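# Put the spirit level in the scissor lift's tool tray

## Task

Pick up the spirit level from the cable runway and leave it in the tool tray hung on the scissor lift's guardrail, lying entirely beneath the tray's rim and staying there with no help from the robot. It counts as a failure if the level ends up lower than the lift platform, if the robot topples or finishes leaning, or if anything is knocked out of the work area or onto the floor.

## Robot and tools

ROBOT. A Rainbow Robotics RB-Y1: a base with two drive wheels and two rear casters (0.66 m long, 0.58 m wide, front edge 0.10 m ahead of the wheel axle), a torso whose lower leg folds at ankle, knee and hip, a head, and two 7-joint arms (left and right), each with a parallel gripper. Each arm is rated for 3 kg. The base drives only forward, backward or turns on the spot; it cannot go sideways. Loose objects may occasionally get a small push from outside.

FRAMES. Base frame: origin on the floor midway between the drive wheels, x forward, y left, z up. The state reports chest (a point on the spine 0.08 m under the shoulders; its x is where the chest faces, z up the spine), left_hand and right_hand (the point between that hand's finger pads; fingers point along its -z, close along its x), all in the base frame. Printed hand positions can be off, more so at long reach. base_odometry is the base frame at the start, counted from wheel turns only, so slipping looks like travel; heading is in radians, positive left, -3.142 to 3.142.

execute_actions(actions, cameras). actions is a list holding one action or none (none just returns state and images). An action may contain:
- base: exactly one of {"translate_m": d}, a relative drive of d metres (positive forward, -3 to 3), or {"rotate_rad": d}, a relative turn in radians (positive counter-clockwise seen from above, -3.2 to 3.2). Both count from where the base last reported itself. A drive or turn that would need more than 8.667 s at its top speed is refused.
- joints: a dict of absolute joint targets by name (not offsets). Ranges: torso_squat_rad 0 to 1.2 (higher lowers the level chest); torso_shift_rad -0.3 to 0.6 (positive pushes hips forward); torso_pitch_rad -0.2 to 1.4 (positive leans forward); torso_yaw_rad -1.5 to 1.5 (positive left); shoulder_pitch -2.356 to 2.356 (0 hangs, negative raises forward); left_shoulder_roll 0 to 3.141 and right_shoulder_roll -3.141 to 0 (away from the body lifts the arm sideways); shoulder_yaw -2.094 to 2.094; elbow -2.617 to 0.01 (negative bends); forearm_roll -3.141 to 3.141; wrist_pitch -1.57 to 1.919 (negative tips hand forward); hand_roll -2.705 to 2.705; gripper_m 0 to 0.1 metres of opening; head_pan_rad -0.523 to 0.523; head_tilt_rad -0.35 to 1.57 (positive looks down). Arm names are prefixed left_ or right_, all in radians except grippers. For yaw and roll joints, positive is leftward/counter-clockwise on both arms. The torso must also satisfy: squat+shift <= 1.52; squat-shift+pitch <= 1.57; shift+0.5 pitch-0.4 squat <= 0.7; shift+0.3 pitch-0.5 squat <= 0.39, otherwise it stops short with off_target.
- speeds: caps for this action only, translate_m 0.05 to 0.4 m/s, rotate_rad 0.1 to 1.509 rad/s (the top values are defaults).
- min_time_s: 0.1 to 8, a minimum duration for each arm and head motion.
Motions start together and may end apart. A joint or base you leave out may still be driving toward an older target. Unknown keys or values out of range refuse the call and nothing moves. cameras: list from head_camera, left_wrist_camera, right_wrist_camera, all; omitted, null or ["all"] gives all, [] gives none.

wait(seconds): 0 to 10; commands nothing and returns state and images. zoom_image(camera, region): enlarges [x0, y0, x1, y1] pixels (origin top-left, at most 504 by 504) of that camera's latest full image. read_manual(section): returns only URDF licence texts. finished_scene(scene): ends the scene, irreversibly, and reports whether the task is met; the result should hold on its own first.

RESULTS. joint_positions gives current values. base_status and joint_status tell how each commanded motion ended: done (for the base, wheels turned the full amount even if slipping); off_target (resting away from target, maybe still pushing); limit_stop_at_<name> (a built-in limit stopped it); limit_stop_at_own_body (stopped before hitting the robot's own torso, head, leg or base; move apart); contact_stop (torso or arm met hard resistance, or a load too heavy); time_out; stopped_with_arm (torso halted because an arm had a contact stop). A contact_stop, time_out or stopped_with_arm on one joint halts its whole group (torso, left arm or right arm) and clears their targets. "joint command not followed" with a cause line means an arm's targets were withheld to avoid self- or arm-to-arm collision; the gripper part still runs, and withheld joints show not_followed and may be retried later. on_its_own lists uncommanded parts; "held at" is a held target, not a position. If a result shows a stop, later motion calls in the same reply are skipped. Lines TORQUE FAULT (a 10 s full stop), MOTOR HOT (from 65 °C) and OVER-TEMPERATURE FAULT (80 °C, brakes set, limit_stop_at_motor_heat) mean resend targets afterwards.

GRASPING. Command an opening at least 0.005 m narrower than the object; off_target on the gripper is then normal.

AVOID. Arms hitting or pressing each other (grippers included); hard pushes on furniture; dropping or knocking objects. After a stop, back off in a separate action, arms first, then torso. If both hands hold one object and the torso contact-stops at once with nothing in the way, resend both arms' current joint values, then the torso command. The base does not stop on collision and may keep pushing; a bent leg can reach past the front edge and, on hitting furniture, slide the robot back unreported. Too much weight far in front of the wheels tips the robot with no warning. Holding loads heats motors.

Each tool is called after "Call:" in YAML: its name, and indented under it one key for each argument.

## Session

Call:
execute_actions:
  actions:
    - {"joints":{"torso_squat_rad":0,"right_shoulder_pitch_rad":0.4,"right_shoulder_roll_rad":-0.1,"right_elbow_rad":-2.5,"right_wrist_pitch_rad":-0.8,"right_gripper_m":0.08}}
  cameras: ["head_camera"]

Scene clock: 2.97 s.
base_odometry: x=+0.000 y=+0.000 heading=+0.000 (m, m, rad; odometry frame)
base_status: not commanded
joint_positions: torso_squat_rad=+0.000 torso_shift_rad=+0.000 torso_pitch_rad=+0.001 torso_yaw_rad=+0.000 left_shoulder_pitch_rad=-0.030 left_shoulder_roll_rad=+0.026 left_shoulder_yaw_rad=+0.009 left_elbow_rad=-0.140 left_forearm_roll_rad=-0.024 left_wrist_pitch_rad=-0.029 left_hand_roll_rad=-0.026 left_gripper_m=+0.101 right_shoulder_pitch_rad=+0.400 right_shoulder_roll_rad=-0.100 right_shoulder_yaw_rad=+0.023 right_elbow_rad=-2.500 right_forearm_roll_rad=+0.023 right_wrist_pitch_rad=-0.800 right_hand_roll_rad=+0.014 right_gripper_m=+0.080 head_pan_rad=+0.001 head_tilt_rad=+0.400
joint_status: all done
chest: x=-0.2276 y=-0.0009 z=+1.2899 quat_wxyz=(+1.000, +0.001, +0.001, +0.000) (m; base frame)
left_hand: x=-0.1317 y=+0.2393 z=+0.6118 quat_wxyz=(+0.995, +0.016, -0.098, -0.027) (m; base frame)
right_hand: x=-0.0155 y=-0.2262 z=+1.4331 quat_wxyz=(+0.112, -0.058, -0.990, +0.060) (m; base frame)
pictures: head_camera
Images, in order (width x height): head_camera 896x504.

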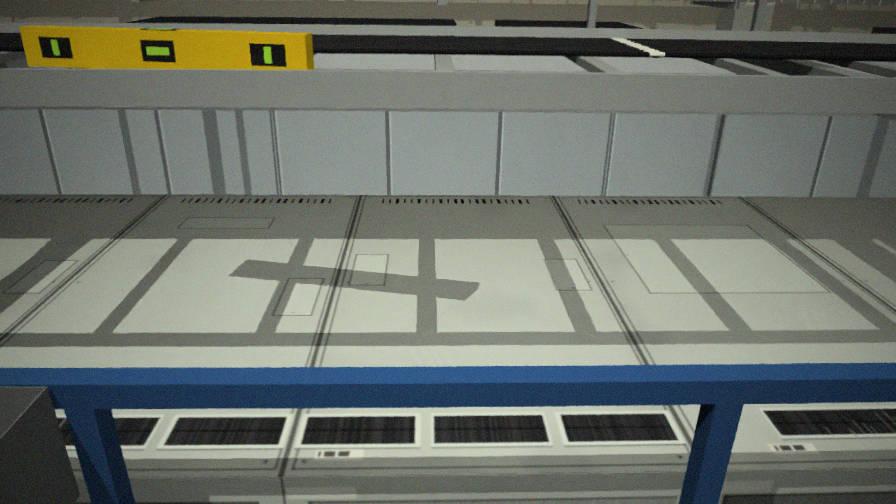

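Call:
execute_actions:
  actions:
    - {"joints":{"left_shoulder_pitch_rad":0.4,"left_shoulder_roll_rad":0.3,"left_elbow_rad":-2.5,"left_wrist_pitch_rad":-0.8,"left_gripper_m":0.08}}
  cameras: []

Call:
execute_actions:
  actions:
    - {"joints":{"left_shoulder_pitch_rad":-1.6,"left_elbow_rad":-1.8,"left_wrist_pitch_rad":0.5}}
  cameras: []

Call:
execute_actions:
  actions:
    - {"base":{"translate_m":0.22},"joints":{"left_shoulder_pitch_rad":-2.35,"left_shoulder_roll_rad":0.5,"left_shoulder_yaw_rad":0.4,"left_elbow_rad":-0.4,"left_wrist_pitch_rad":1.9,"head_tilt_rad":0.1,"head_pan_rad":0.4}}
  cameras: ["head_camera","left_wrist_camera"]

Scene clock: 14.93 s.
base_odometry: x=+0.000 y=+0.000 heading=+0.000 (m, m, rad; odometry frame)
base_status: not commanded
joint_positions: torso_squat_rad=+0.000 torso_shift_rad=+0.000 torso_pitch_rad=+0.001 torso_yaw_rad=+0.000 left_shoulder_pitch_rad=+0.400 left_shoulder_roll_rad=+0.300 left_shoulder_yaw_rad=+0.009 left_elbow_rad=-2.500 left_forearm_roll_rad=-0.024 left_wrist_pitch_rad=-0.800 left_hand_roll_rad=-0.026 left_gripper_m=+0.080 right_shoulder_pitch_rad=+0.400 right_shoulder_roll_rad=-0.100 right_shoulder_yaw_rad=+0.023 right_elbow_rad=-2.500 right_forearm_roll_rad=+0.023 right_wrist_pitch_rad=-0.800 right_hand_roll_rad=+0.014 right_gripper_m=+0.080 head_pan_rad=+0.001 head_tilt_rad=+0.400
joint_status: all done
chest: x=-0.2276 y=-0.0009 z=+1.2899 quat_wxyz=(+1.000, +0.001, +0.001, +0.000) (m; base frame)
left_hand: x=-0.0146 y=+0.2024 z=+1.4280 quat_wxyz=(+0.114, +0.052, -0.979, -0.162) (m; base frame)
right_hand: x=-0.0156 y=-0.2262 z=+1.4330 quat_wxyz=(+0.112, -0.058, -0.990, +0.060) (m; base frame)
pictures: none
No camera images: the call's "cameras" was empty. Leave "cameras" out to get every camera's image.

Scene clock: 17.57 s.
base_odometry: x=+0.000 y=+0.000 heading=+0.000 (m, m, rad; odometry frame)
base_status: not commanded
joint_positions: torso_squat_rad=+0.000 torso_shift_rad=+0.000 torso_pitch_rad=+0.001 torso_yaw_rad=+0.000 left_shoulder_pitch_rad=-1.600 left_shoulder_roll_rad=+0.300 left_shoulder_yaw_rad=+0.009 left_elbow_rad=-1.800 left_forearm_roll_rad=-0.024 left_wrist_pitch_rad=+0.500 left_hand_roll_rad=-0.026 left_gripper_m=+0.080 right_shoulder_pitch_rad=+0.400 right_shoulder_roll_rad=-0.100 right_shoulder_yaw_rad=+0.023 right_elbow_rad=-2.500 right_forearm_roll_rad=+0.023 right_wrist_pitch_rad=-0.800 right_hand_roll_rad=+0.014 right_gripper_m=+0.080 head_pan_rad=+0.001 head_tilt_rad=+0.400
joint_status: all done
chest: x=-0.2277 y=-0.0009 z=+1.2899 quat_wxyz=(+1.000, +0.001, +0.001, +0.000) (m; base frame)
left_hand: x=+0.0674 y=+0.0333 z=+1.8540 quat_wxyz=(+0.119, +0.020, -0.978, -0.170) (m; base frame)
right_hand: x=-0.0157 y=-0.2262 z=+1.4331 quat_wxyz=(+0.112, -0.058, -0.990, +0.060) (m; base frame)
pictures: none
No camera images: the call's "cameras" was empty. Leave "cameras" out to get every camera's image.

Scene clock: 19.97 s.
base_odometry: x=+0.220 y=+0.000 heading=-0.001 (m, m, rad; odometry frame)
base_status: done
joint_positions: torso_squat_rad=+0.000 torso_shift_rad=+0.000 torso_pitch_rad=+0.001 torso_yaw_rad=+0.000 left_shoulder_pitch_rad=-2.350 left_shoulder_roll_rad=+0.500 left_shoulder_yaw_rad=+0.400 left_elbow_rad=-0.400 left_forearm_roll_rad=-0.024 left_wrist_pitch_rad=+1.900 left_hand_roll_rad=-0.026 left_gripper_m=+0.080 right_shoulder_pitch_rad=+0.400 right_shoulder_roll_rad=-0.100 right_shoulder_yaw_rad=+0.023 right_elbow_rad=-2.500 right_forearm_roll_rad=+0.023 right_wrist_pitch_rad=-0.800 right_hand_roll_rad=+0.014 right_gripper_m=+0.080 head_pan_rad=+0.400 head_tilt_rad=+0.100
joint_status: all done
chest: x=-0.2276 y=-0.0009 z=+1.2899 quat_wxyz=(+1.000, +0.001, +0.001, +0.000) (m; base frame)
left_hand: x=+0.2416 y=+0.1523 z=+1.6594 quat_wxyz=(+0.908, -0.040, -0.411, -0.076) (m; base frame)
right_hand: x=-0.0156 y=-0.2262 z=+1.4330 quat_wxyz=(+0.112, -0.058, -0.990, +0.060) (m; base frame)
pictures: head_camera, left_wrist_camera
Images, in order (width x height): head_camera 896x504, left_wrist_camera 644x364.

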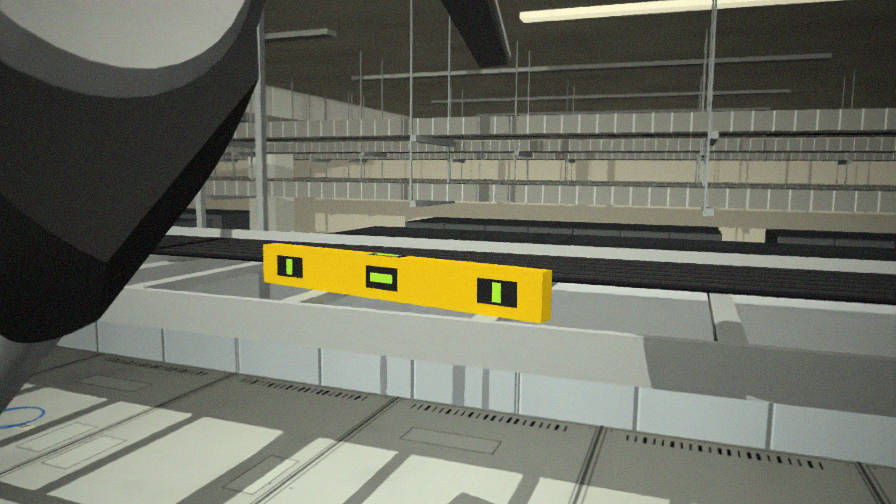

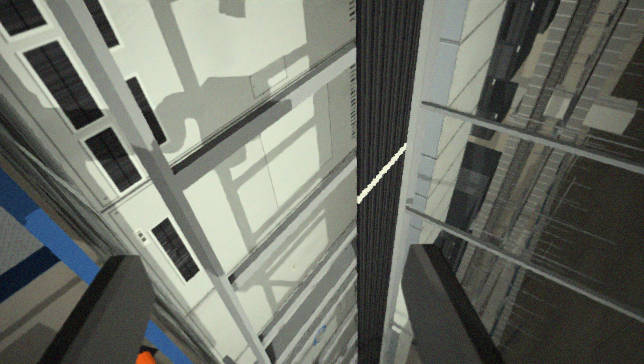

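Call:
execute_actions:
  actions:
    - {"joints":{"left_shoulder_roll_rad":0.95,"torso_shift_rad":0.2,"torso_pitch_rad":0.1}}
  cameras: ["head_camera","left_wrist_camera"]

Scene clock: 25.80 s.
base_odometry: x=+0.220 y=+0.000 heading=-0.001 (m, m, rad; odometry frame)
base_status: not commanded
joint_positions: torso_squat_rad=+0.000 torso_shift_rad=+0.200 torso_pitch_rad=+0.100 torso_yaw_rad=+0.000 left_shoulder_pitch_rad=-2.350 left_shoulder_roll_rad=+0.950 left_shoulder_yaw_rad=+0.400 left_elbow_rad=-0.400 left_forearm_roll_rad=-0.024 left_wrist_pitch_rad=+1.900 left_hand_roll_rad=-0.026 left_gripper_m=+0.080 right_shoulder_pitch_rad=+0.400 right_shoulder_roll_rad=-0.100 right_shoulder_yaw_rad=+0.023 right_elbow_rad=-2.500 right_forearm_roll_rad=+0.023 right_wrist_pitch_rad=-0.800 right_hand_roll_rad=+0.014 right_gripper_m=+0.080 head_pan_rad=+0.400 head_tilt_rad=+0.100
joint_status: all done
chest: x=-0.0580 y=-0.0009 z=+1.2744 quat_wxyz=(+0.999, +0.001, +0.050, +0.000) (m; base frame)
left_hand: x=+0.3992 y=+0.3869 z=+1.6339 quat_wxyz=(+0.889, -0.109, -0.425, +0.129) (m; base frame)
right_hand: x=+0.1671 y=-0.2262 z=+1.3959 quat_wxyz=(+0.161, -0.055, -0.983, +0.063) (m; base frame)
pictures: head_camera, left_wrist_camera
Images, in order (width x height): head_camera 896x504, left_wrist_camera 644x364.

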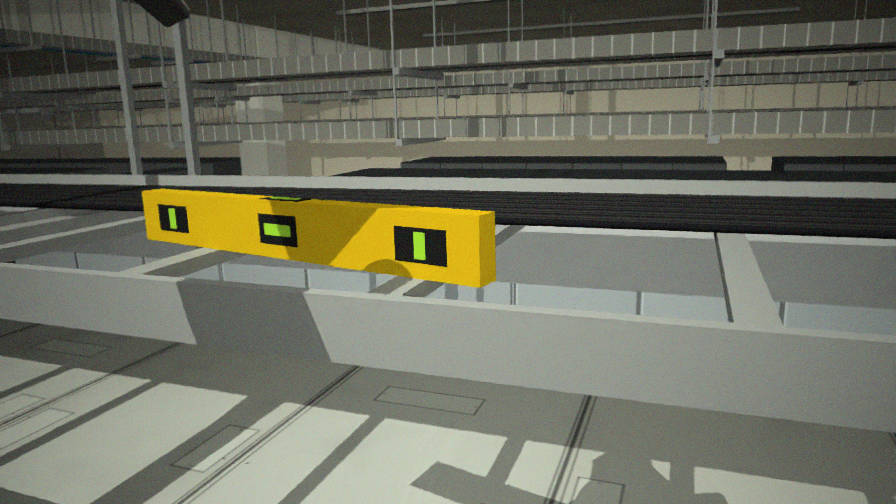

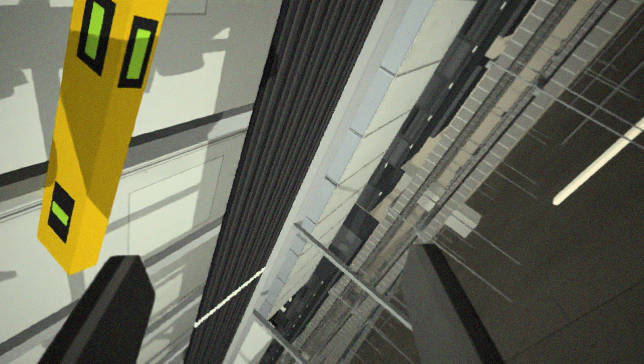

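Call:
execute_actions:
  actions:
    - {"joints":{"left_shoulder_pitch_rad":-2.2,"left_elbow_rad":-0.2,"left_hand_roll_rad":-0.4}}
  cameras: ["head_camera","left_wrist_camera"]

Scene clock: 30.03 s.
base_odometry: x=+0.220 y=+0.000 heading=-0.001 (m, m, rad; odometry frame)
base_status: not commanded
joint_positions: torso_squat_rad=+0.000 torso_shift_rad=+0.200 torso_pitch_rad=+0.100 torso_yaw_rad=+0.000 left_shoulder_pitch_rad=-2.200 left_shoulder_roll_rad=+0.950 left_shoulder_yaw_rad=+0.400 left_elbow_rad=-0.200 left_forearm_roll_rad=-0.024 left_wrist_pitch_rad=+1.900 left_hand_roll_rad=-0.400 left_gripper_m=+0.080 right_shoulder_pitch_rad=+0.400 right_shoulder_roll_rad=-0.100 right_shoulder_yaw_rad=+0.023 right_elbow_rad=-2.500 right_forearm_roll_rad=+0.023 right_wrist_pitch_rad=-0.800 right_hand_roll_rad=+0.014 right_gripper_m=+0.080 head_pan_rad=+0.400 head_tilt_rad=+0.100
joint_status: all done
chest: x=-0.0581 y=-0.0009 z=+1.2744 quat_wxyz=(+0.999, +0.001, +0.050, +0.000) (m; base frame)
left_hand: x=+0.4300 y=+0.3914 z=+1.5110 quat_wxyz=(+0.956, -0.051, -0.286, -0.032) (m; base frame)
right_hand: x=+0.1670 y=-0.2262 z=+1.3959 quat_wxyz=(+0.161, -0.055, -0.983, +0.063) (m; base frame)
pictures: head_camera, left_wrist_camera
Images, in order (width x height): head_camera 896x504, left_wrist_camera 644x364.

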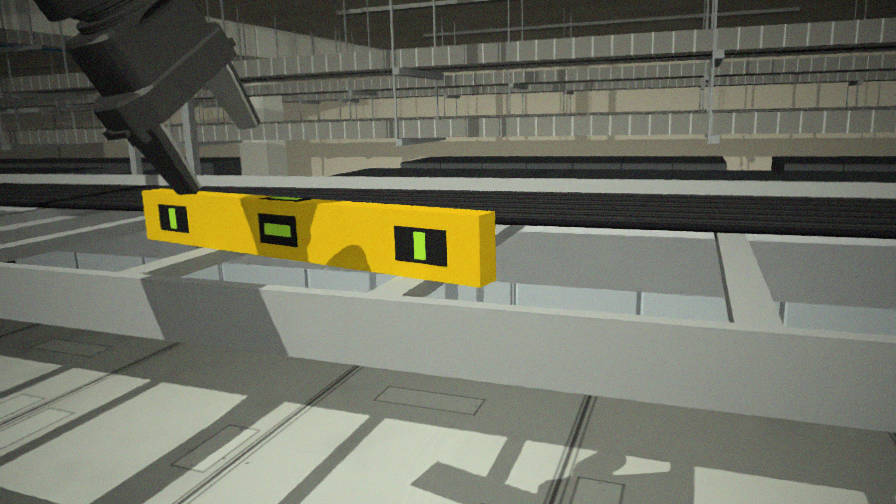

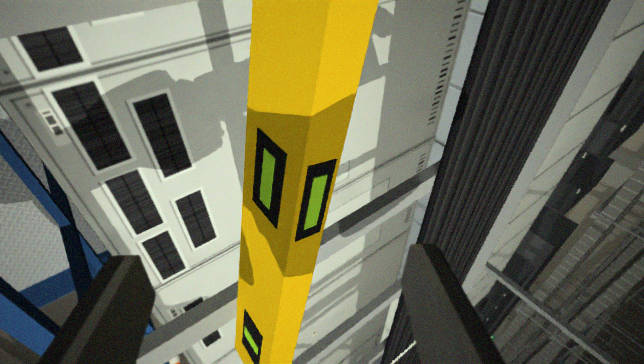

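Centred. Pitch in (moves ~45° forward-down).

Call:
execute_actions:
  actions:
    - {"joints":{"torso_pitch_rad":0.21,"left_hand_roll_rad":-0.47}}
  cameras: ["head_camera","left_wrist_camera"]

Scene clock: 33.93 s.
base_odometry: x=+0.220 y=+0.000 heading=-0.001 (m, m, rad; odometry frame)
base_status: not commanded
joint_positions: torso_squat_rad=+0.000 torso_shift_rad=+0.200 torso_pitch_rad=+0.210 torso_yaw_rad=+0.000 left_shoulder_pitch_rad=-2.200 left_shoulder_roll_rad=+0.950 left_shoulder_yaw_rad=+0.400 left_elbow_rad=-0.200 left_forearm_roll_rad=-0.024 left_wrist_pitch_rad=+1.900 left_hand_roll_rad=-0.470 left_gripper_m=+0.080 right_shoulder_pitch_rad=+0.400 right_shoulder_roll_rad=-0.100 right_shoulder_yaw_rad=+0.023 right_elbow_rad=-2.500 right_forearm_roll_rad=+0.023 right_wrist_pitch_rad=-0.800 right_hand_roll_rad=+0.014 right_gripper_m=+0.080 head_pan_rad=+0.400 head_tilt_rad=+0.100
joint_status: all done
chest: x=-0.0244 y=-0.0009 z=+1.2692 quat_wxyz=(+0.994, +0.001, +0.105, +0.000) (m; base frame)
left_hand: x=+0.4867 y=+0.3914 z=+1.4507 quat_wxyz=(+0.969, -0.044, -0.235, -0.063) (m; base frame)
right_hand: x=+0.2127 y=-0.2262 z=+1.3652 quat_wxyz=(+0.215, -0.051, -0.973, +0.065) (m; base frame)
pictures: head_camera, left_wrist_camera
Images, in order (width x height): head_camera 896x504, left_wrist_camera 644x364.

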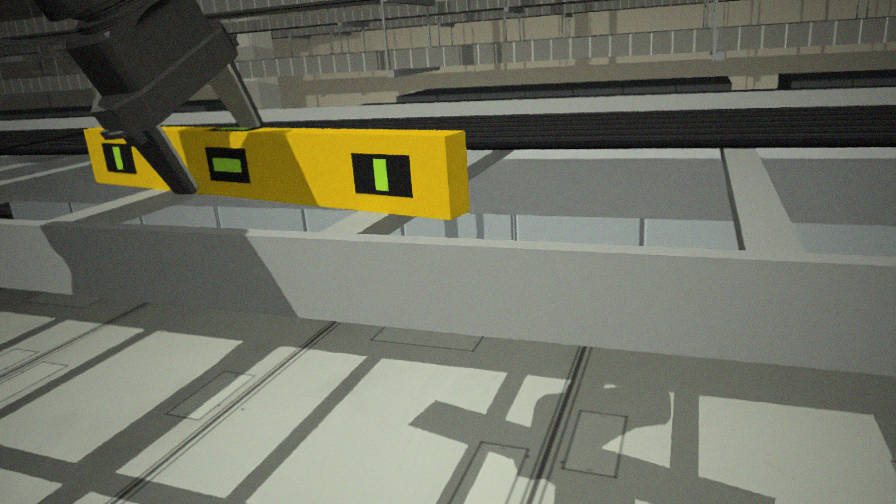

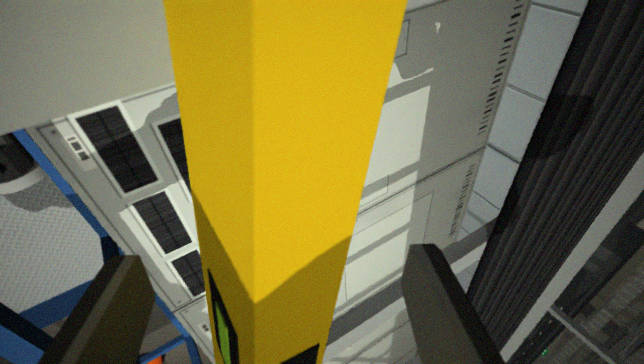

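Call:
execute_actions:
  actions:
    - {"joints":{"torso_pitch_rad":0.24,"left_shoulder_pitch_rad":-2.18},"min_time_s":0.8}
  cameras: []

Call:
execute_actions:
  actions:
    - {"joints":{"left_gripper_m":0.01}}
  cameras: ["head_camera"]

Scene clock: 39.27 s.
base_odometry: x=+0.220 y=+0.000 heading=-0.001 (m, m, rad; odometry frame)
base_status: not commanded
joint_positions: torso_squat_rad=+0.000 torso_shift_rad=+0.200 torso_pitch_rad=+0.240 torso_yaw_rad=+0.000 left_shoulder_pitch_rad=-2.181 left_shoulder_roll_rad=+0.950 left_shoulder_yaw_rad=+0.400 left_elbow_rad=-0.200 left_forearm_roll_rad=-0.024 left_wrist_pitch_rad=+1.900 left_hand_roll_rad=-0.470 left_gripper_m=+0.080 right_shoulder_pitch_rad=+0.400 right_shoulder_roll_rad=-0.100 right_shoulder_yaw_rad=+0.023 right_elbow_rad=-2.500 right_forearm_roll_rad=+0.023 right_wrist_pitch_rad=-0.800 right_hand_roll_rad=+0.014 right_gripper_m=+0.080 head_pan_rad=+0.400 head_tilt_rad=+0.100
joint_status: all done
chest: x=-0.0154 y=-0.0009 z=+1.2671 quat_wxyz=(+0.993, +0.001, +0.120, +0.000) (m; base frame)
left_hand: x=+0.5013 y=+0.3945 z=+1.4244 quat_wxyz=(+0.975, -0.044, -0.211, -0.059) (m; base frame)
right_hand: x=+0.2245 y=-0.2262 z=+1.3560 quat_wxyz=(+0.230, -0.050, -0.970, +0.066) (m; base frame)
pictures: none
No camera images: the call's "cameras" was empty. Leave "cameras" out to get every camera's image.

Scene clock: 40.47 s.
base_odometry: x=+0.220 y=+0.000 heading=-0.001 (m, m, rad; odometry frame)
base_status: not commanded
joint_positions: torso_squat_rad=+0.000 torso_shift_rad=+0.200 torso_pitch_rad=+0.240 torso_yaw_rad=+0.000 left_shoulder_pitch_rad=-2.181 left_shoulder_roll_rad=+0.950 left_shoulder_yaw_rad=+0.400 left_elbow_rad=-0.200 left_forearm_roll_rad=-0.024 left_wrist_pitch_rad=+1.900 left_hand_roll_rad=-0.470 left_gripper_m=+0.022 right_shoulder_pitch_rad=+0.400 right_shoulder_roll_rad=-0.100 right_shoulder_yaw_rad=+0.023 right_elbow_rad=-2.500 right_forearm_roll_rad=+0.023 right_wrist_pitch_rad=-0.800 right_hand_roll_rad=+0.014 right_gripper_m=+0.080 head_pan_rad=+0.400 head_tilt_rad=+0.100
joint_status: left_gripper_m off_target (ended at +0.022, target +0.010)
chest: x=-0.0154 y=-0.0009 z=+1.2671 quat_wxyz=(+0.993, +0.001, +0.120, +0.000) (m; base frame)
left_hand: x=+0.5013 y=+0.3945 z=+1.4244 quat_wxyz=(+0.975, -0.044, -0.211, -0.059) (m; base frame)
right_hand: x=+0.2245 y=-0.2262 z=+1.3560 quat_wxyz=(+0.229, -0.050, -0.970, +0.066) (m; base frame)
pictures: head_camera
Images, in order (width x height): head_camera 896x504.

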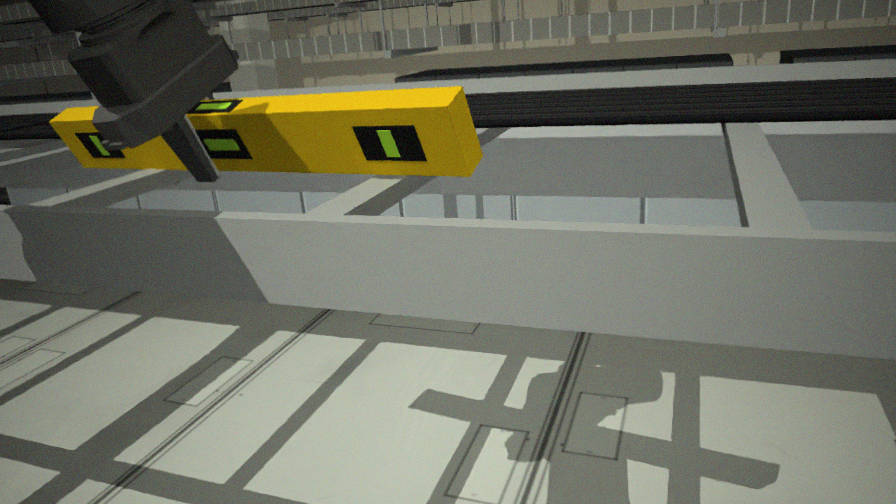

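Call:
execute_actions:
  actions:
    - {"joints":{"torso_pitch_rad":0.0}}
  cameras: []

Call:
execute_actions:
  actions:
    - {"joints":{"torso_shift_rad":0.1,"left_shoulder_roll_rad":1.4,"left_hand_roll_rad":-1.0,"head_pan_rad":0.52,"head_tilt_rad":0.5}}
  cameras: ["head_camera"]

Scene clock: 48.00 s.
base_odometry: x=+0.220 y=+0.000 heading=-0.001 (m, m, rad; odometry frame)
base_status: not commanded
joint_positions: torso_squat_rad=+0.000 torso_shift_rad=+0.200 torso_pitch_rad=+0.000 torso_yaw_rad=+0.000 left_shoulder_pitch_rad=-2.180 left_shoulder_roll_rad=+0.950 left_shoulder_yaw_rad=+0.400 left_elbow_rad=-0.200 left_forearm_roll_rad=-0.024 left_wrist_pitch_rad=+1.900 left_hand_roll_rad=-0.470 left_gripper_m=+0.022 right_shoulder_pitch_rad=+0.400 right_shoulder_roll_rad=-0.100 right_shoulder_yaw_rad=+0.023 right_elbow_rad=-2.500 right_forearm_roll_rad=+0.023 right_wrist_pitch_rad=-0.800 right_hand_roll_rad=+0.014 right_gripper_m=+0.080 head_pan_rad=+0.400 head_tilt_rad=+0.100
joint_status: all done
chest: x=-0.0890 y=-0.0009 z=+1.2760 quat_wxyz=(+1.000, +0.001, +0.000, +0.000) (m; base frame)
left_hand: x=+0.3756 y=+0.3945 z=+1.5514 quat_wxyz=(+0.942, -0.037, -0.326, -0.064) (m; base frame)
right_hand: x=+0.1228 y=-0.2262 z=+1.4194 quat_wxyz=(+0.112, -0.058, -0.990, +0.060) (m; base frame)
pictures: none
No camera images: the call's "cameras" was empty. Leave "cameras" out to get every camera's image.

Scene clock: 49.43 s.
base_odometry: x=+0.220 y=+0.000 heading=-0.001 (m, m, rad; odometry frame)
base_status: not commanded
joint_positions: torso_squat_rad=+0.000 torso_shift_rad=+0.100 torso_pitch_rad=+0.000 torso_yaw_rad=+0.000 left_shoulder_pitch_rad=-2.180 left_shoulder_roll_rad=+1.400 left_shoulder_yaw_rad=+0.400 left_elbow_rad=-0.200 left_forearm_roll_rad=-0.024 left_wrist_pitch_rad=+1.900 left_hand_roll_rad=-1.000 left_gripper_m=+0.022 right_shoulder_pitch_rad=+0.400 right_shoulder_roll_rad=-0.100 right_shoulder_yaw_rad=+0.023 right_elbow_rad=-2.500 right_forearm_roll_rad=+0.023 right_wrist_pitch_rad=-0.800 right_hand_roll_rad=+0.014 right_gripper_m=+0.080 head_pan_rad=+0.520 head_tilt_rad=+0.500
joint_status: all done
chest: x=-0.1583 y=-0.0009 z=+1.2864 quat_wxyz=(+1.000, +0.001, +0.000, +0.000) (m; base frame)
left_hand: x=+0.1867 y=+0.5860 z=+1.5429 quat_wxyz=(+0.909, +0.010, -0.403, -0.102) (m; base frame)
right_hand: x=+0.0536 y=-0.2262 z=+1.4298 quat_wxyz=(+0.112, -0.058, -0.990, +0.060) (m; base frame)
pictures: head_camera
Images, in order (width x height): head_camera 896x504.

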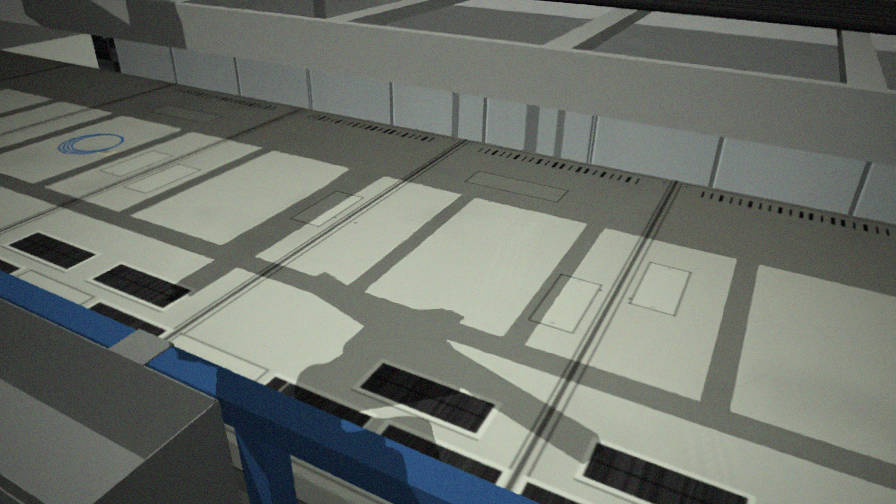

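Call:
execute_actions:
  actions:
    - {"joints":{"torso_shift_rad":0.2,"left_shoulder_pitch_rad":-1.4},"min_time_s":1.5}
  cameras: ["left_wrist_camera"]

Scene clock: 54.17 s.
base_odometry: x=+0.220 y=+0.000 heading=-0.001 (m, m, rad; odometry frame)
base_status: not commanded
joint_positions: torso_squat_rad=+0.000 torso_shift_rad=+0.200 torso_pitch_rad=+0.000 torso_yaw_rad=+0.000 left_shoulder_pitch_rad=-1.400 left_shoulder_roll_rad=+1.400 left_shoulder_yaw_rad=+0.400 left_elbow_rad=-0.200 left_forearm_roll_rad=-0.024 left_wrist_pitch_rad=+1.900 left_hand_roll_rad=-1.000 left_gripper_m=+0.022 right_shoulder_pitch_rad=+0.400 right_shoulder_roll_rad=-0.100 right_shoulder_yaw_rad=+0.023 right_elbow_rad=-2.500 right_forearm_roll_rad=+0.023 right_wrist_pitch_rad=-0.800 right_hand_roll_rad=+0.014 right_gripper_m=+0.080 head_pan_rad=+0.520 head_tilt_rad=+0.500
joint_status: all done
chest: x=-0.0889 y=-0.0009 z=+1.2760 quat_wxyz=(+1.000, +0.001, +0.000, +0.000) (m; base frame)
left_hand: x=+0.1842 y=+0.6731 z=+1.2937 quat_wxyz=(+0.998, +0.025, -0.047, +0.020) (m; base frame)
right_hand: x=+0.1230 y=-0.2262 z=+1.4193 quat_wxyz=(+0.112, -0.058, -0.990, +0.060) (m; base frame)
pictures: left_wrist_camera
Images, in order (width x height): left_wrist_camera 644x364.

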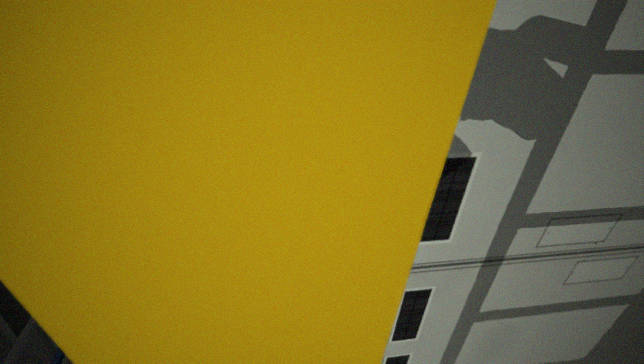

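Call:
execute_actions:
  actions:
    - {"joints":{"torso_yaw_rad":0.12,"left_hand_roll_rad":-1.16,"torso_squat_rad":0.45,"head_tilt_rad":0.45}}
  cameras: ["head_camera"]

Scene clock: 59.50 s.
base_odometry: x=+0.220 y=+0.000 heading=-0.001 (m, m, rad; odometry frame)
base_status: not commanded
joint_positions: torso_squat_rad=+0.450 torso_shift_rad=+0.200 torso_pitch_rad=+0.000 torso_yaw_rad=+0.120 left_shoulder_pitch_rad=-1.400 left_shoulder_roll_rad=+1.400 left_shoulder_yaw_rad=+0.400 left_elbow_rad=-0.200 left_forearm_roll_rad=-0.024 left_wrist_pitch_rad=+1.900 left_hand_roll_rad=-1.160 left_gripper_m=+0.022 right_shoulder_pitch_rad=+0.400 right_shoulder_roll_rad=-0.100 right_shoulder_yaw_rad=+0.023 right_elbow_rad=-2.500 right_forearm_roll_rad=+0.023 right_wrist_pitch_rad=-0.800 right_hand_roll_rad=+0.014 right_gripper_m=+0.080 head_pan_rad=+0.520 head_tilt_rad=+0.450
joint_status: all done
chest: x=-0.1029 y=-0.0009 z=+1.2077 quat_wxyz=(+0.998, +0.001, +0.000, +0.060) (m; base frame)
left_hand: x=+0.0876 y=+0.7010 z=+1.2255 quat_wxyz=(+0.999, +0.031, -0.043, +0.000) (m; base frame)
right_hand: x=+0.1344 y=-0.1992 z=+1.3511 quat_wxyz=(+0.108, +0.002, -0.992, +0.066) (m; base frame)
pictures: head_camera
Images, in order (width x height): head_camera 896x504.

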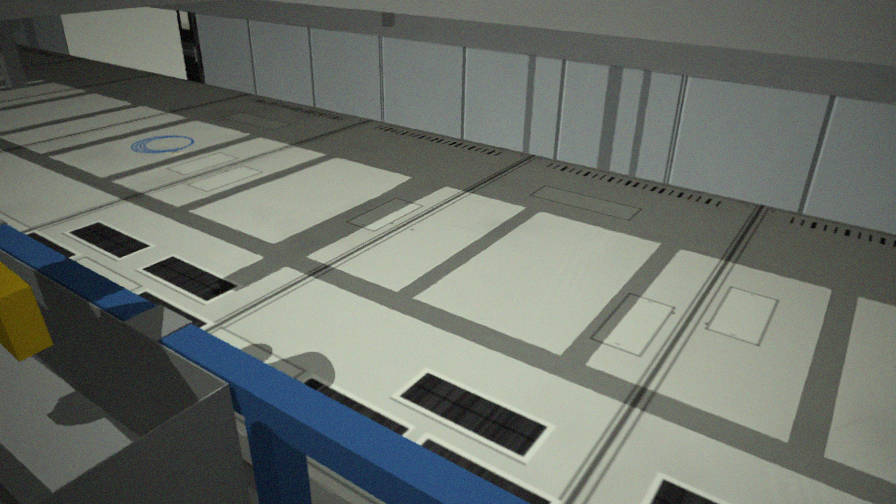

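Call:
execute_actions:
  actions:
    - {"base":{"translate_m":-0.25},"joints":{"torso_squat_rad":0.3}}
  cameras: []

Call:
execute_actions:
  actions:
    - {"base":{"rotate_rad":0.5},"joints":{"torso_yaw_rad":-0.43,"left_hand_roll_rad":-1.1}}
  cameras: []

Call:
execute_actions:
  actions:
    - {"base":{"translate_m":0.22},"joints":{"torso_shift_rad":0.3}}
  cameras: ["head_camera","left_wrist_camera"]

Scene clock: 74.47 s.
base_odometry: x=-0.030 y=+0.000 heading=-0.002 (m, m, rad; odometry frame)
base_status: done
joint_positions: torso_squat_rad=+0.300 torso_shift_rad=+0.200 torso_pitch_rad=+0.000 torso_yaw_rad=+0.120 left_shoulder_pitch_rad=-1.400 left_shoulder_roll_rad=+1.400 left_shoulder_yaw_rad=+0.400 left_elbow_rad=-0.200 left_forearm_roll_rad=-0.024 left_wrist_pitch_rad=+1.900 left_hand_roll_rad=-1.160 left_gripper_m=+0.022 right_shoulder_pitch_rad=+0.400 right_shoulder_roll_rad=-0.100 right_shoulder_yaw_rad=+0.023 right_elbow_rad=-2.500 right_forearm_roll_rad=+0.023 right_wrist_pitch_rad=-0.800 right_hand_roll_rad=+0.014 right_gripper_m=+0.080 head_pan_rad=+0.520 head_tilt_rad=+0.450
joint_status: all done
chest: x=-0.0952 y=-0.0009 z=+1.2453 quat_wxyz=(+0.998, +0.001, +0.000, +0.060) (m; base frame)
left_hand: x=+0.0953 y=+0.7010 z=+1.2631 quat_wxyz=(+0.999, +0.031, -0.043, +0.000) (m; base frame)
right_hand: x=+0.1420 y=-0.1992 z=+1.3887 quat_wxyz=(+0.108, +0.002, -0.992, +0.066) (m; base frame)
pictures: none
No camera images: the call's "cameras" was empty. Leave "cameras" out to get every camera's image.

Scene clock: 76.80 s.
base_odometry: x=-0.030 y=+0.000 heading=+0.498 (m, m, rad; odometry frame)
base_status: done
joint_positions: torso_squat_rad=+0.300 torso_shift_rad=+0.200 torso_pitch_rad=+0.000 torso_yaw_rad=-0.430 left_shoulder_pitch_rad=-1.400 left_shoulder_roll_rad=+1.400 left_shoulder_yaw_rad=+0.400 left_elbow_rad=-0.200 left_forearm_roll_rad=-0.024 left_wrist_pitch_rad=+1.900 left_hand_roll_rad=-1.100 left_gripper_m=+0.022 right_shoulder_pitch_rad=+0.400 right_shoulder_roll_rad=-0.100 right_shoulder_yaw_rad=+0.023 right_elbow_rad=-2.500 right_forearm_roll_rad=+0.023 right_wrist_pitch_rad=-0.800 right_hand_roll_rad=+0.014 right_gripper_m=+0.080 head_pan_rad=+0.520 head_tilt_rad=+0.450
joint_status: all done
chest: x=-0.0952 y=-0.0009 z=+1.2453 quat_wxyz=(+0.977, +0.001, +0.000, -0.213) (m; base frame)
left_hand: x=+0.4341 y=+0.4978 z=+1.2629 quat_wxyz=(+0.969, +0.017, -0.050, -0.242) (m; base frame)
right_hand: x=+0.0035 y=-0.2940 z=+1.3886 quat_wxyz=(+0.122, -0.268, -0.955, +0.035) (m; base frame)
pictures: none
No camera images: the call's "cameras" was empty. Leave "cameras" out to get every camera's image.

Scene clock: 78.60 s.
base_odometry: x=+0.163 y=+0.105 heading=+0.498 (m, m, rad; odometry frame)
base_status: done
joint_positions: torso_squat_rad=+0.300 torso_shift_rad=+0.300 torso_pitch_rad=+0.000 torso_yaw_rad=-0.430 left_shoulder_pitch_rad=-1.400 left_shoulder_roll_rad=+1.400 left_shoulder_yaw_rad=+0.400 left_elbow_rad=-0.200 left_forearm_roll_rad=-0.024 left_wrist_pitch_rad=+1.900 left_hand_roll_rad=-1.100 left_gripper_m=+0.022 right_shoulder_pitch_rad=+0.400 right_shoulder_roll_rad=-0.100 right_shoulder_yaw_rad=+0.023 right_elbow_rad=-2.500 right_forearm_roll_rad=+0.023 right_wrist_pitch_rad=-0.800 right_hand_roll_rad=+0.014 right_gripper_m=+0.080 head_pan_rad=+0.520 head_tilt_rad=+0.450
joint_status: all done
chest: x=-0.0303 y=-0.0009 z=+1.2288 quat_wxyz=(+0.977, +0.001, +0.000, -0.213) (m; base frame)
left_hand: x=+0.4990 y=+0.4978 z=+1.2462 quat_wxyz=(+0.969, +0.017, -0.050, -0.242) (m; base frame)
right_hand: x=+0.0684 y=-0.2940 z=+1.3720 quat_wxyz=(+0.122, -0.268, -0.955, +0.035) (m; base frame)
pictures: head_camera, left_wrist_camera
Images, in order (width x height): head_camera 896x504, left_wrist_camera 644x364.

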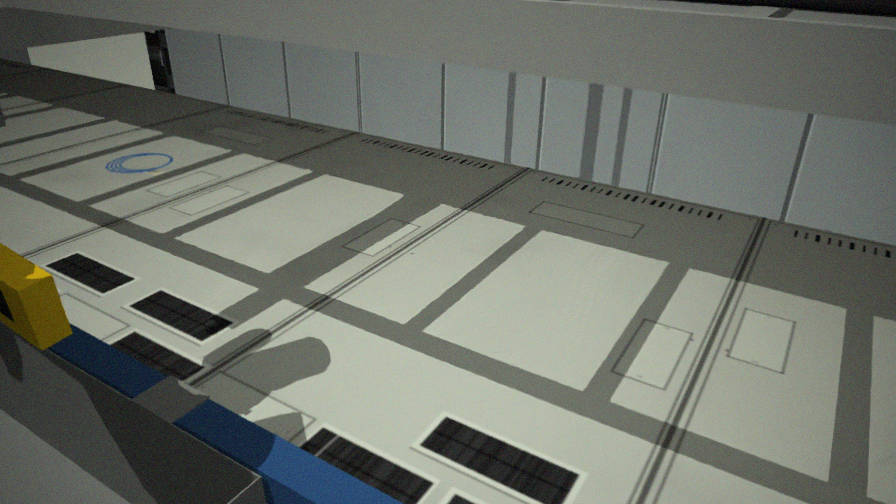

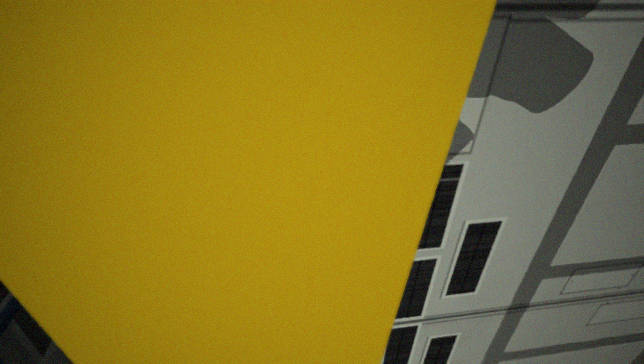

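Call:
execute_actions:
  actions:
    - {"joints":{"torso_squat_rad":0.6}}
  cameras: ["head_camera","left_wrist_camera"]

Scene clock: 83.53 s.
base_odometry: x=+0.163 y=+0.105 heading=+0.498 (m, m, rad; odometry frame)
base_status: not commanded
joint_positions: torso_squat_rad=+0.600 torso_shift_rad=+0.300 torso_pitch_rad=+0.000 torso_yaw_rad=-0.430 left_shoulder_pitch_rad=-1.400 left_shoulder_roll_rad=+1.400 left_shoulder_yaw_rad=+0.400 left_elbow_rad=-0.200 left_forearm_roll_rad=-0.024 left_wrist_pitch_rad=+1.900 left_hand_roll_rad=-1.100 left_gripper_m=+0.022 right_shoulder_pitch_rad=+0.400 right_shoulder_roll_rad=-0.100 right_shoulder_yaw_rad=+0.023 right_elbow_rad=-2.500 right_forearm_roll_rad=+0.023 right_wrist_pitch_rad=-0.800 right_hand_roll_rad=+0.014 right_gripper_m=+0.080 head_pan_rad=+0.520 head_tilt_rad=+0.450
joint_status: all done
chest: x=-0.0574 y=-0.0008 z=+1.1419 quat_wxyz=(+0.977, +0.001, +0.000, -0.213) (m; base frame)
left_hand: x=+0.4719 y=+0.4979 z=+1.1595 quat_wxyz=(+0.969, +0.017, -0.050, -0.242) (m; base frame)
right_hand: x=+0.0413 y=-0.2939 z=+1.2851 quat_wxyz=(+0.122, -0.268, -0.955, +0.035) (m; base frame)
pictures: head_camera, left_wrist_camera
Images, in order (width x height): head_camera 896x504, left_wrist_camera 644x364.

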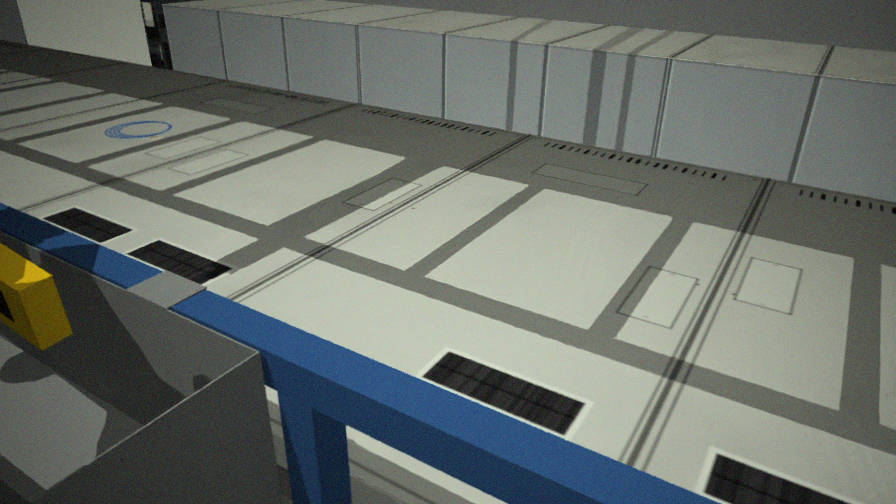

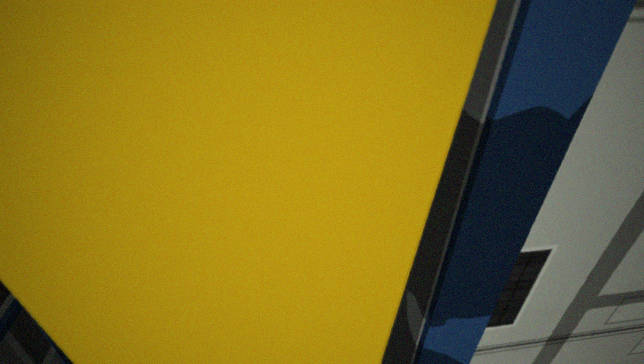

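Looks over the tray. Lower further, holding x.

Call:
execute_actions:
  actions:
    - {"joints":{"torso_squat_rad":0.74,"torso_shift_rad":0.34}}
  cameras: ["head_camera","left_wrist_camera"]

Scene clock: 88.07 s.
base_odometry: x=+0.163 y=+0.105 heading=+0.498 (m, m, rad; odometry frame)
base_status: not commanded
joint_positions: torso_squat_rad=+0.740 torso_shift_rad=+0.340 torso_pitch_rad=+0.000 torso_yaw_rad=-0.430 left_shoulder_pitch_rad=-1.400 left_shoulder_roll_rad=+1.400 left_shoulder_yaw_rad=+0.400 left_elbow_rad=-0.200 left_forearm_roll_rad=-0.024 left_wrist_pitch_rad=+1.900 left_hand_roll_rad=-1.100 left_gripper_m=+0.022 right_shoulder_pitch_rad=+0.400 right_shoulder_roll_rad=-0.100 right_shoulder_yaw_rad=+0.023 right_elbow_rad=-2.500 right_forearm_roll_rad=+0.023 right_wrist_pitch_rad=-0.800 right_hand_roll_rad=+0.014 right_gripper_m=+0.080 head_pan_rad=+0.520 head_tilt_rad=+0.450
joint_status: all done
chest: x=-0.0557 y=-0.0008 z=+1.0773 quat_wxyz=(+0.977, +0.001, +0.000, -0.213) (m; base frame)
left_hand: x=+0.4737 y=+0.4979 z=+1.0948 quat_wxyz=(+0.969, +0.017, -0.050, -0.242) (m; base frame)
right_hand: x=+0.0430 y=-0.2939 z=+1.2205 quat_wxyz=(+0.122, -0.268, -0.955, +0.035) (m; base frame)
pictures: head_camera, left_wrist_camera
Images, in order (width x height): head_camera 896x504, left_wrist_camera 644x364.

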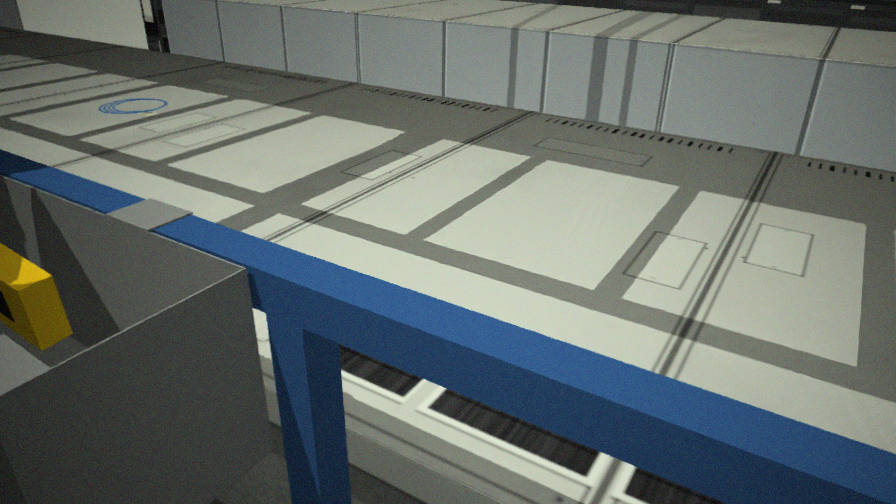

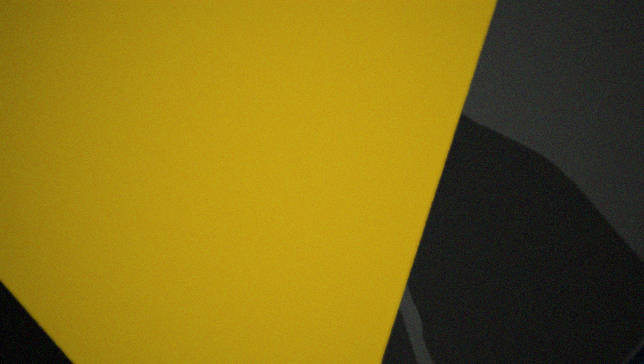

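Call:
execute_actions:
  actions:
    - {"joints":{"left_gripper_m":0.05}}
  cameras: []

Call:
execute_actions:
  actions:
    - {"joints":{"torso_squat_rad":0.45,"torso_shift_rad":0.28}}
  cameras: ["left_wrist_camera"]

Scene clock: 91.73 s.
base_odometry: x=+0.163 y=+0.105 heading=+0.498 (m, m, rad; odometry frame)
base_status: not commanded
joint_positions: torso_squat_rad=+0.740 torso_shift_rad=+0.340 torso_pitch_rad=+0.000 torso_yaw_rad=-0.430 left_shoulder_pitch_rad=-1.400 left_shoulder_roll_rad=+1.400 left_shoulder_yaw_rad=+0.400 left_elbow_rad=-0.200 left_forearm_roll_rad=-0.024 left_wrist_pitch_rad=+1.900 left_hand_roll_rad=-1.100 left_gripper_m=+0.050 right_shoulder_pitch_rad=+0.400 right_shoulder_roll_rad=-0.100 right_shoulder_yaw_rad=+0.023 right_elbow_rad=-2.500 right_forearm_roll_rad=+0.023 right_wrist_pitch_rad=-0.800 right_hand_roll_rad=+0.014 right_gripper_m=+0.080 head_pan_rad=+0.520 head_tilt_rad=+0.450
joint_status: all done
chest: x=-0.0557 y=-0.0008 z=+1.0773 quat_wxyz=(+0.977, +0.001, +0.000, -0.213) (m; base frame)
left_hand: x=+0.4737 y=+0.4979 z=+1.0948 quat_wxyz=(+0.969, +0.017, -0.050, -0.242) (m; base frame)
right_hand: x=+0.0430 y=-0.2939 z=+1.2205 quat_wxyz=(+0.122, -0.268, -0.955, +0.035) (m; base frame)
pictures: none
No camera images: the call's "cameras" was empty. Leave "cameras" out to get every camera's image.

Scene clock: 93.50 s.
base_odometry: x=+0.163 y=+0.105 heading=+0.498 (m, m, rad; odometry frame)
base_status: not commanded
joint_positions: torso_squat_rad=+0.450 torso_shift_rad=+0.280 torso_pitch_rad=+0.000 torso_yaw_rad=-0.430 left_shoulder_pitch_rad=-1.400 left_shoulder_roll_rad=+1.400 left_shoulder_yaw_rad=+0.400 left_elbow_rad=-0.200 left_forearm_roll_rad=-0.024 left_wrist_pitch_rad=+1.900 left_hand_roll_rad=-1.100 left_gripper_m=+0.050 right_shoulder_pitch_rad=+0.400 right_shoulder_roll_rad=-0.100 right_shoulder_yaw_rad=+0.023 right_elbow_rad=-2.500 right_forearm_roll_rad=+0.023 right_wrist_pitch_rad=-0.800 right_hand_roll_rad=+0.014 right_gripper_m=+0.080 head_pan_rad=+0.520 head_tilt_rad=+0.450
joint_status: all done
chest: x=-0.0539 y=-0.0009 z=+1.1957 quat_wxyz=(+0.977, +0.001, +0.000, -0.213) (m; base frame)
left_hand: x=+0.4754 y=+0.4978 z=+1.2132 quat_wxyz=(+0.969, +0.017, -0.050, -0.242) (m; base frame)
right_hand: x=+0.0448 y=-0.2940 z=+1.3390 quat_wxyz=(+0.122, -0.268, -0.955, +0.035) (m; base frame)
pictures: left_wrist_camera
Images, in order (width x height): left_wrist_camera 644x364.

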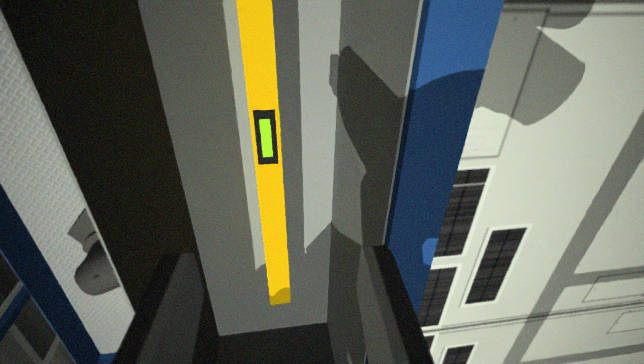

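Call:
finished_scene:
  scene: 2

The scene is finished: the task was done.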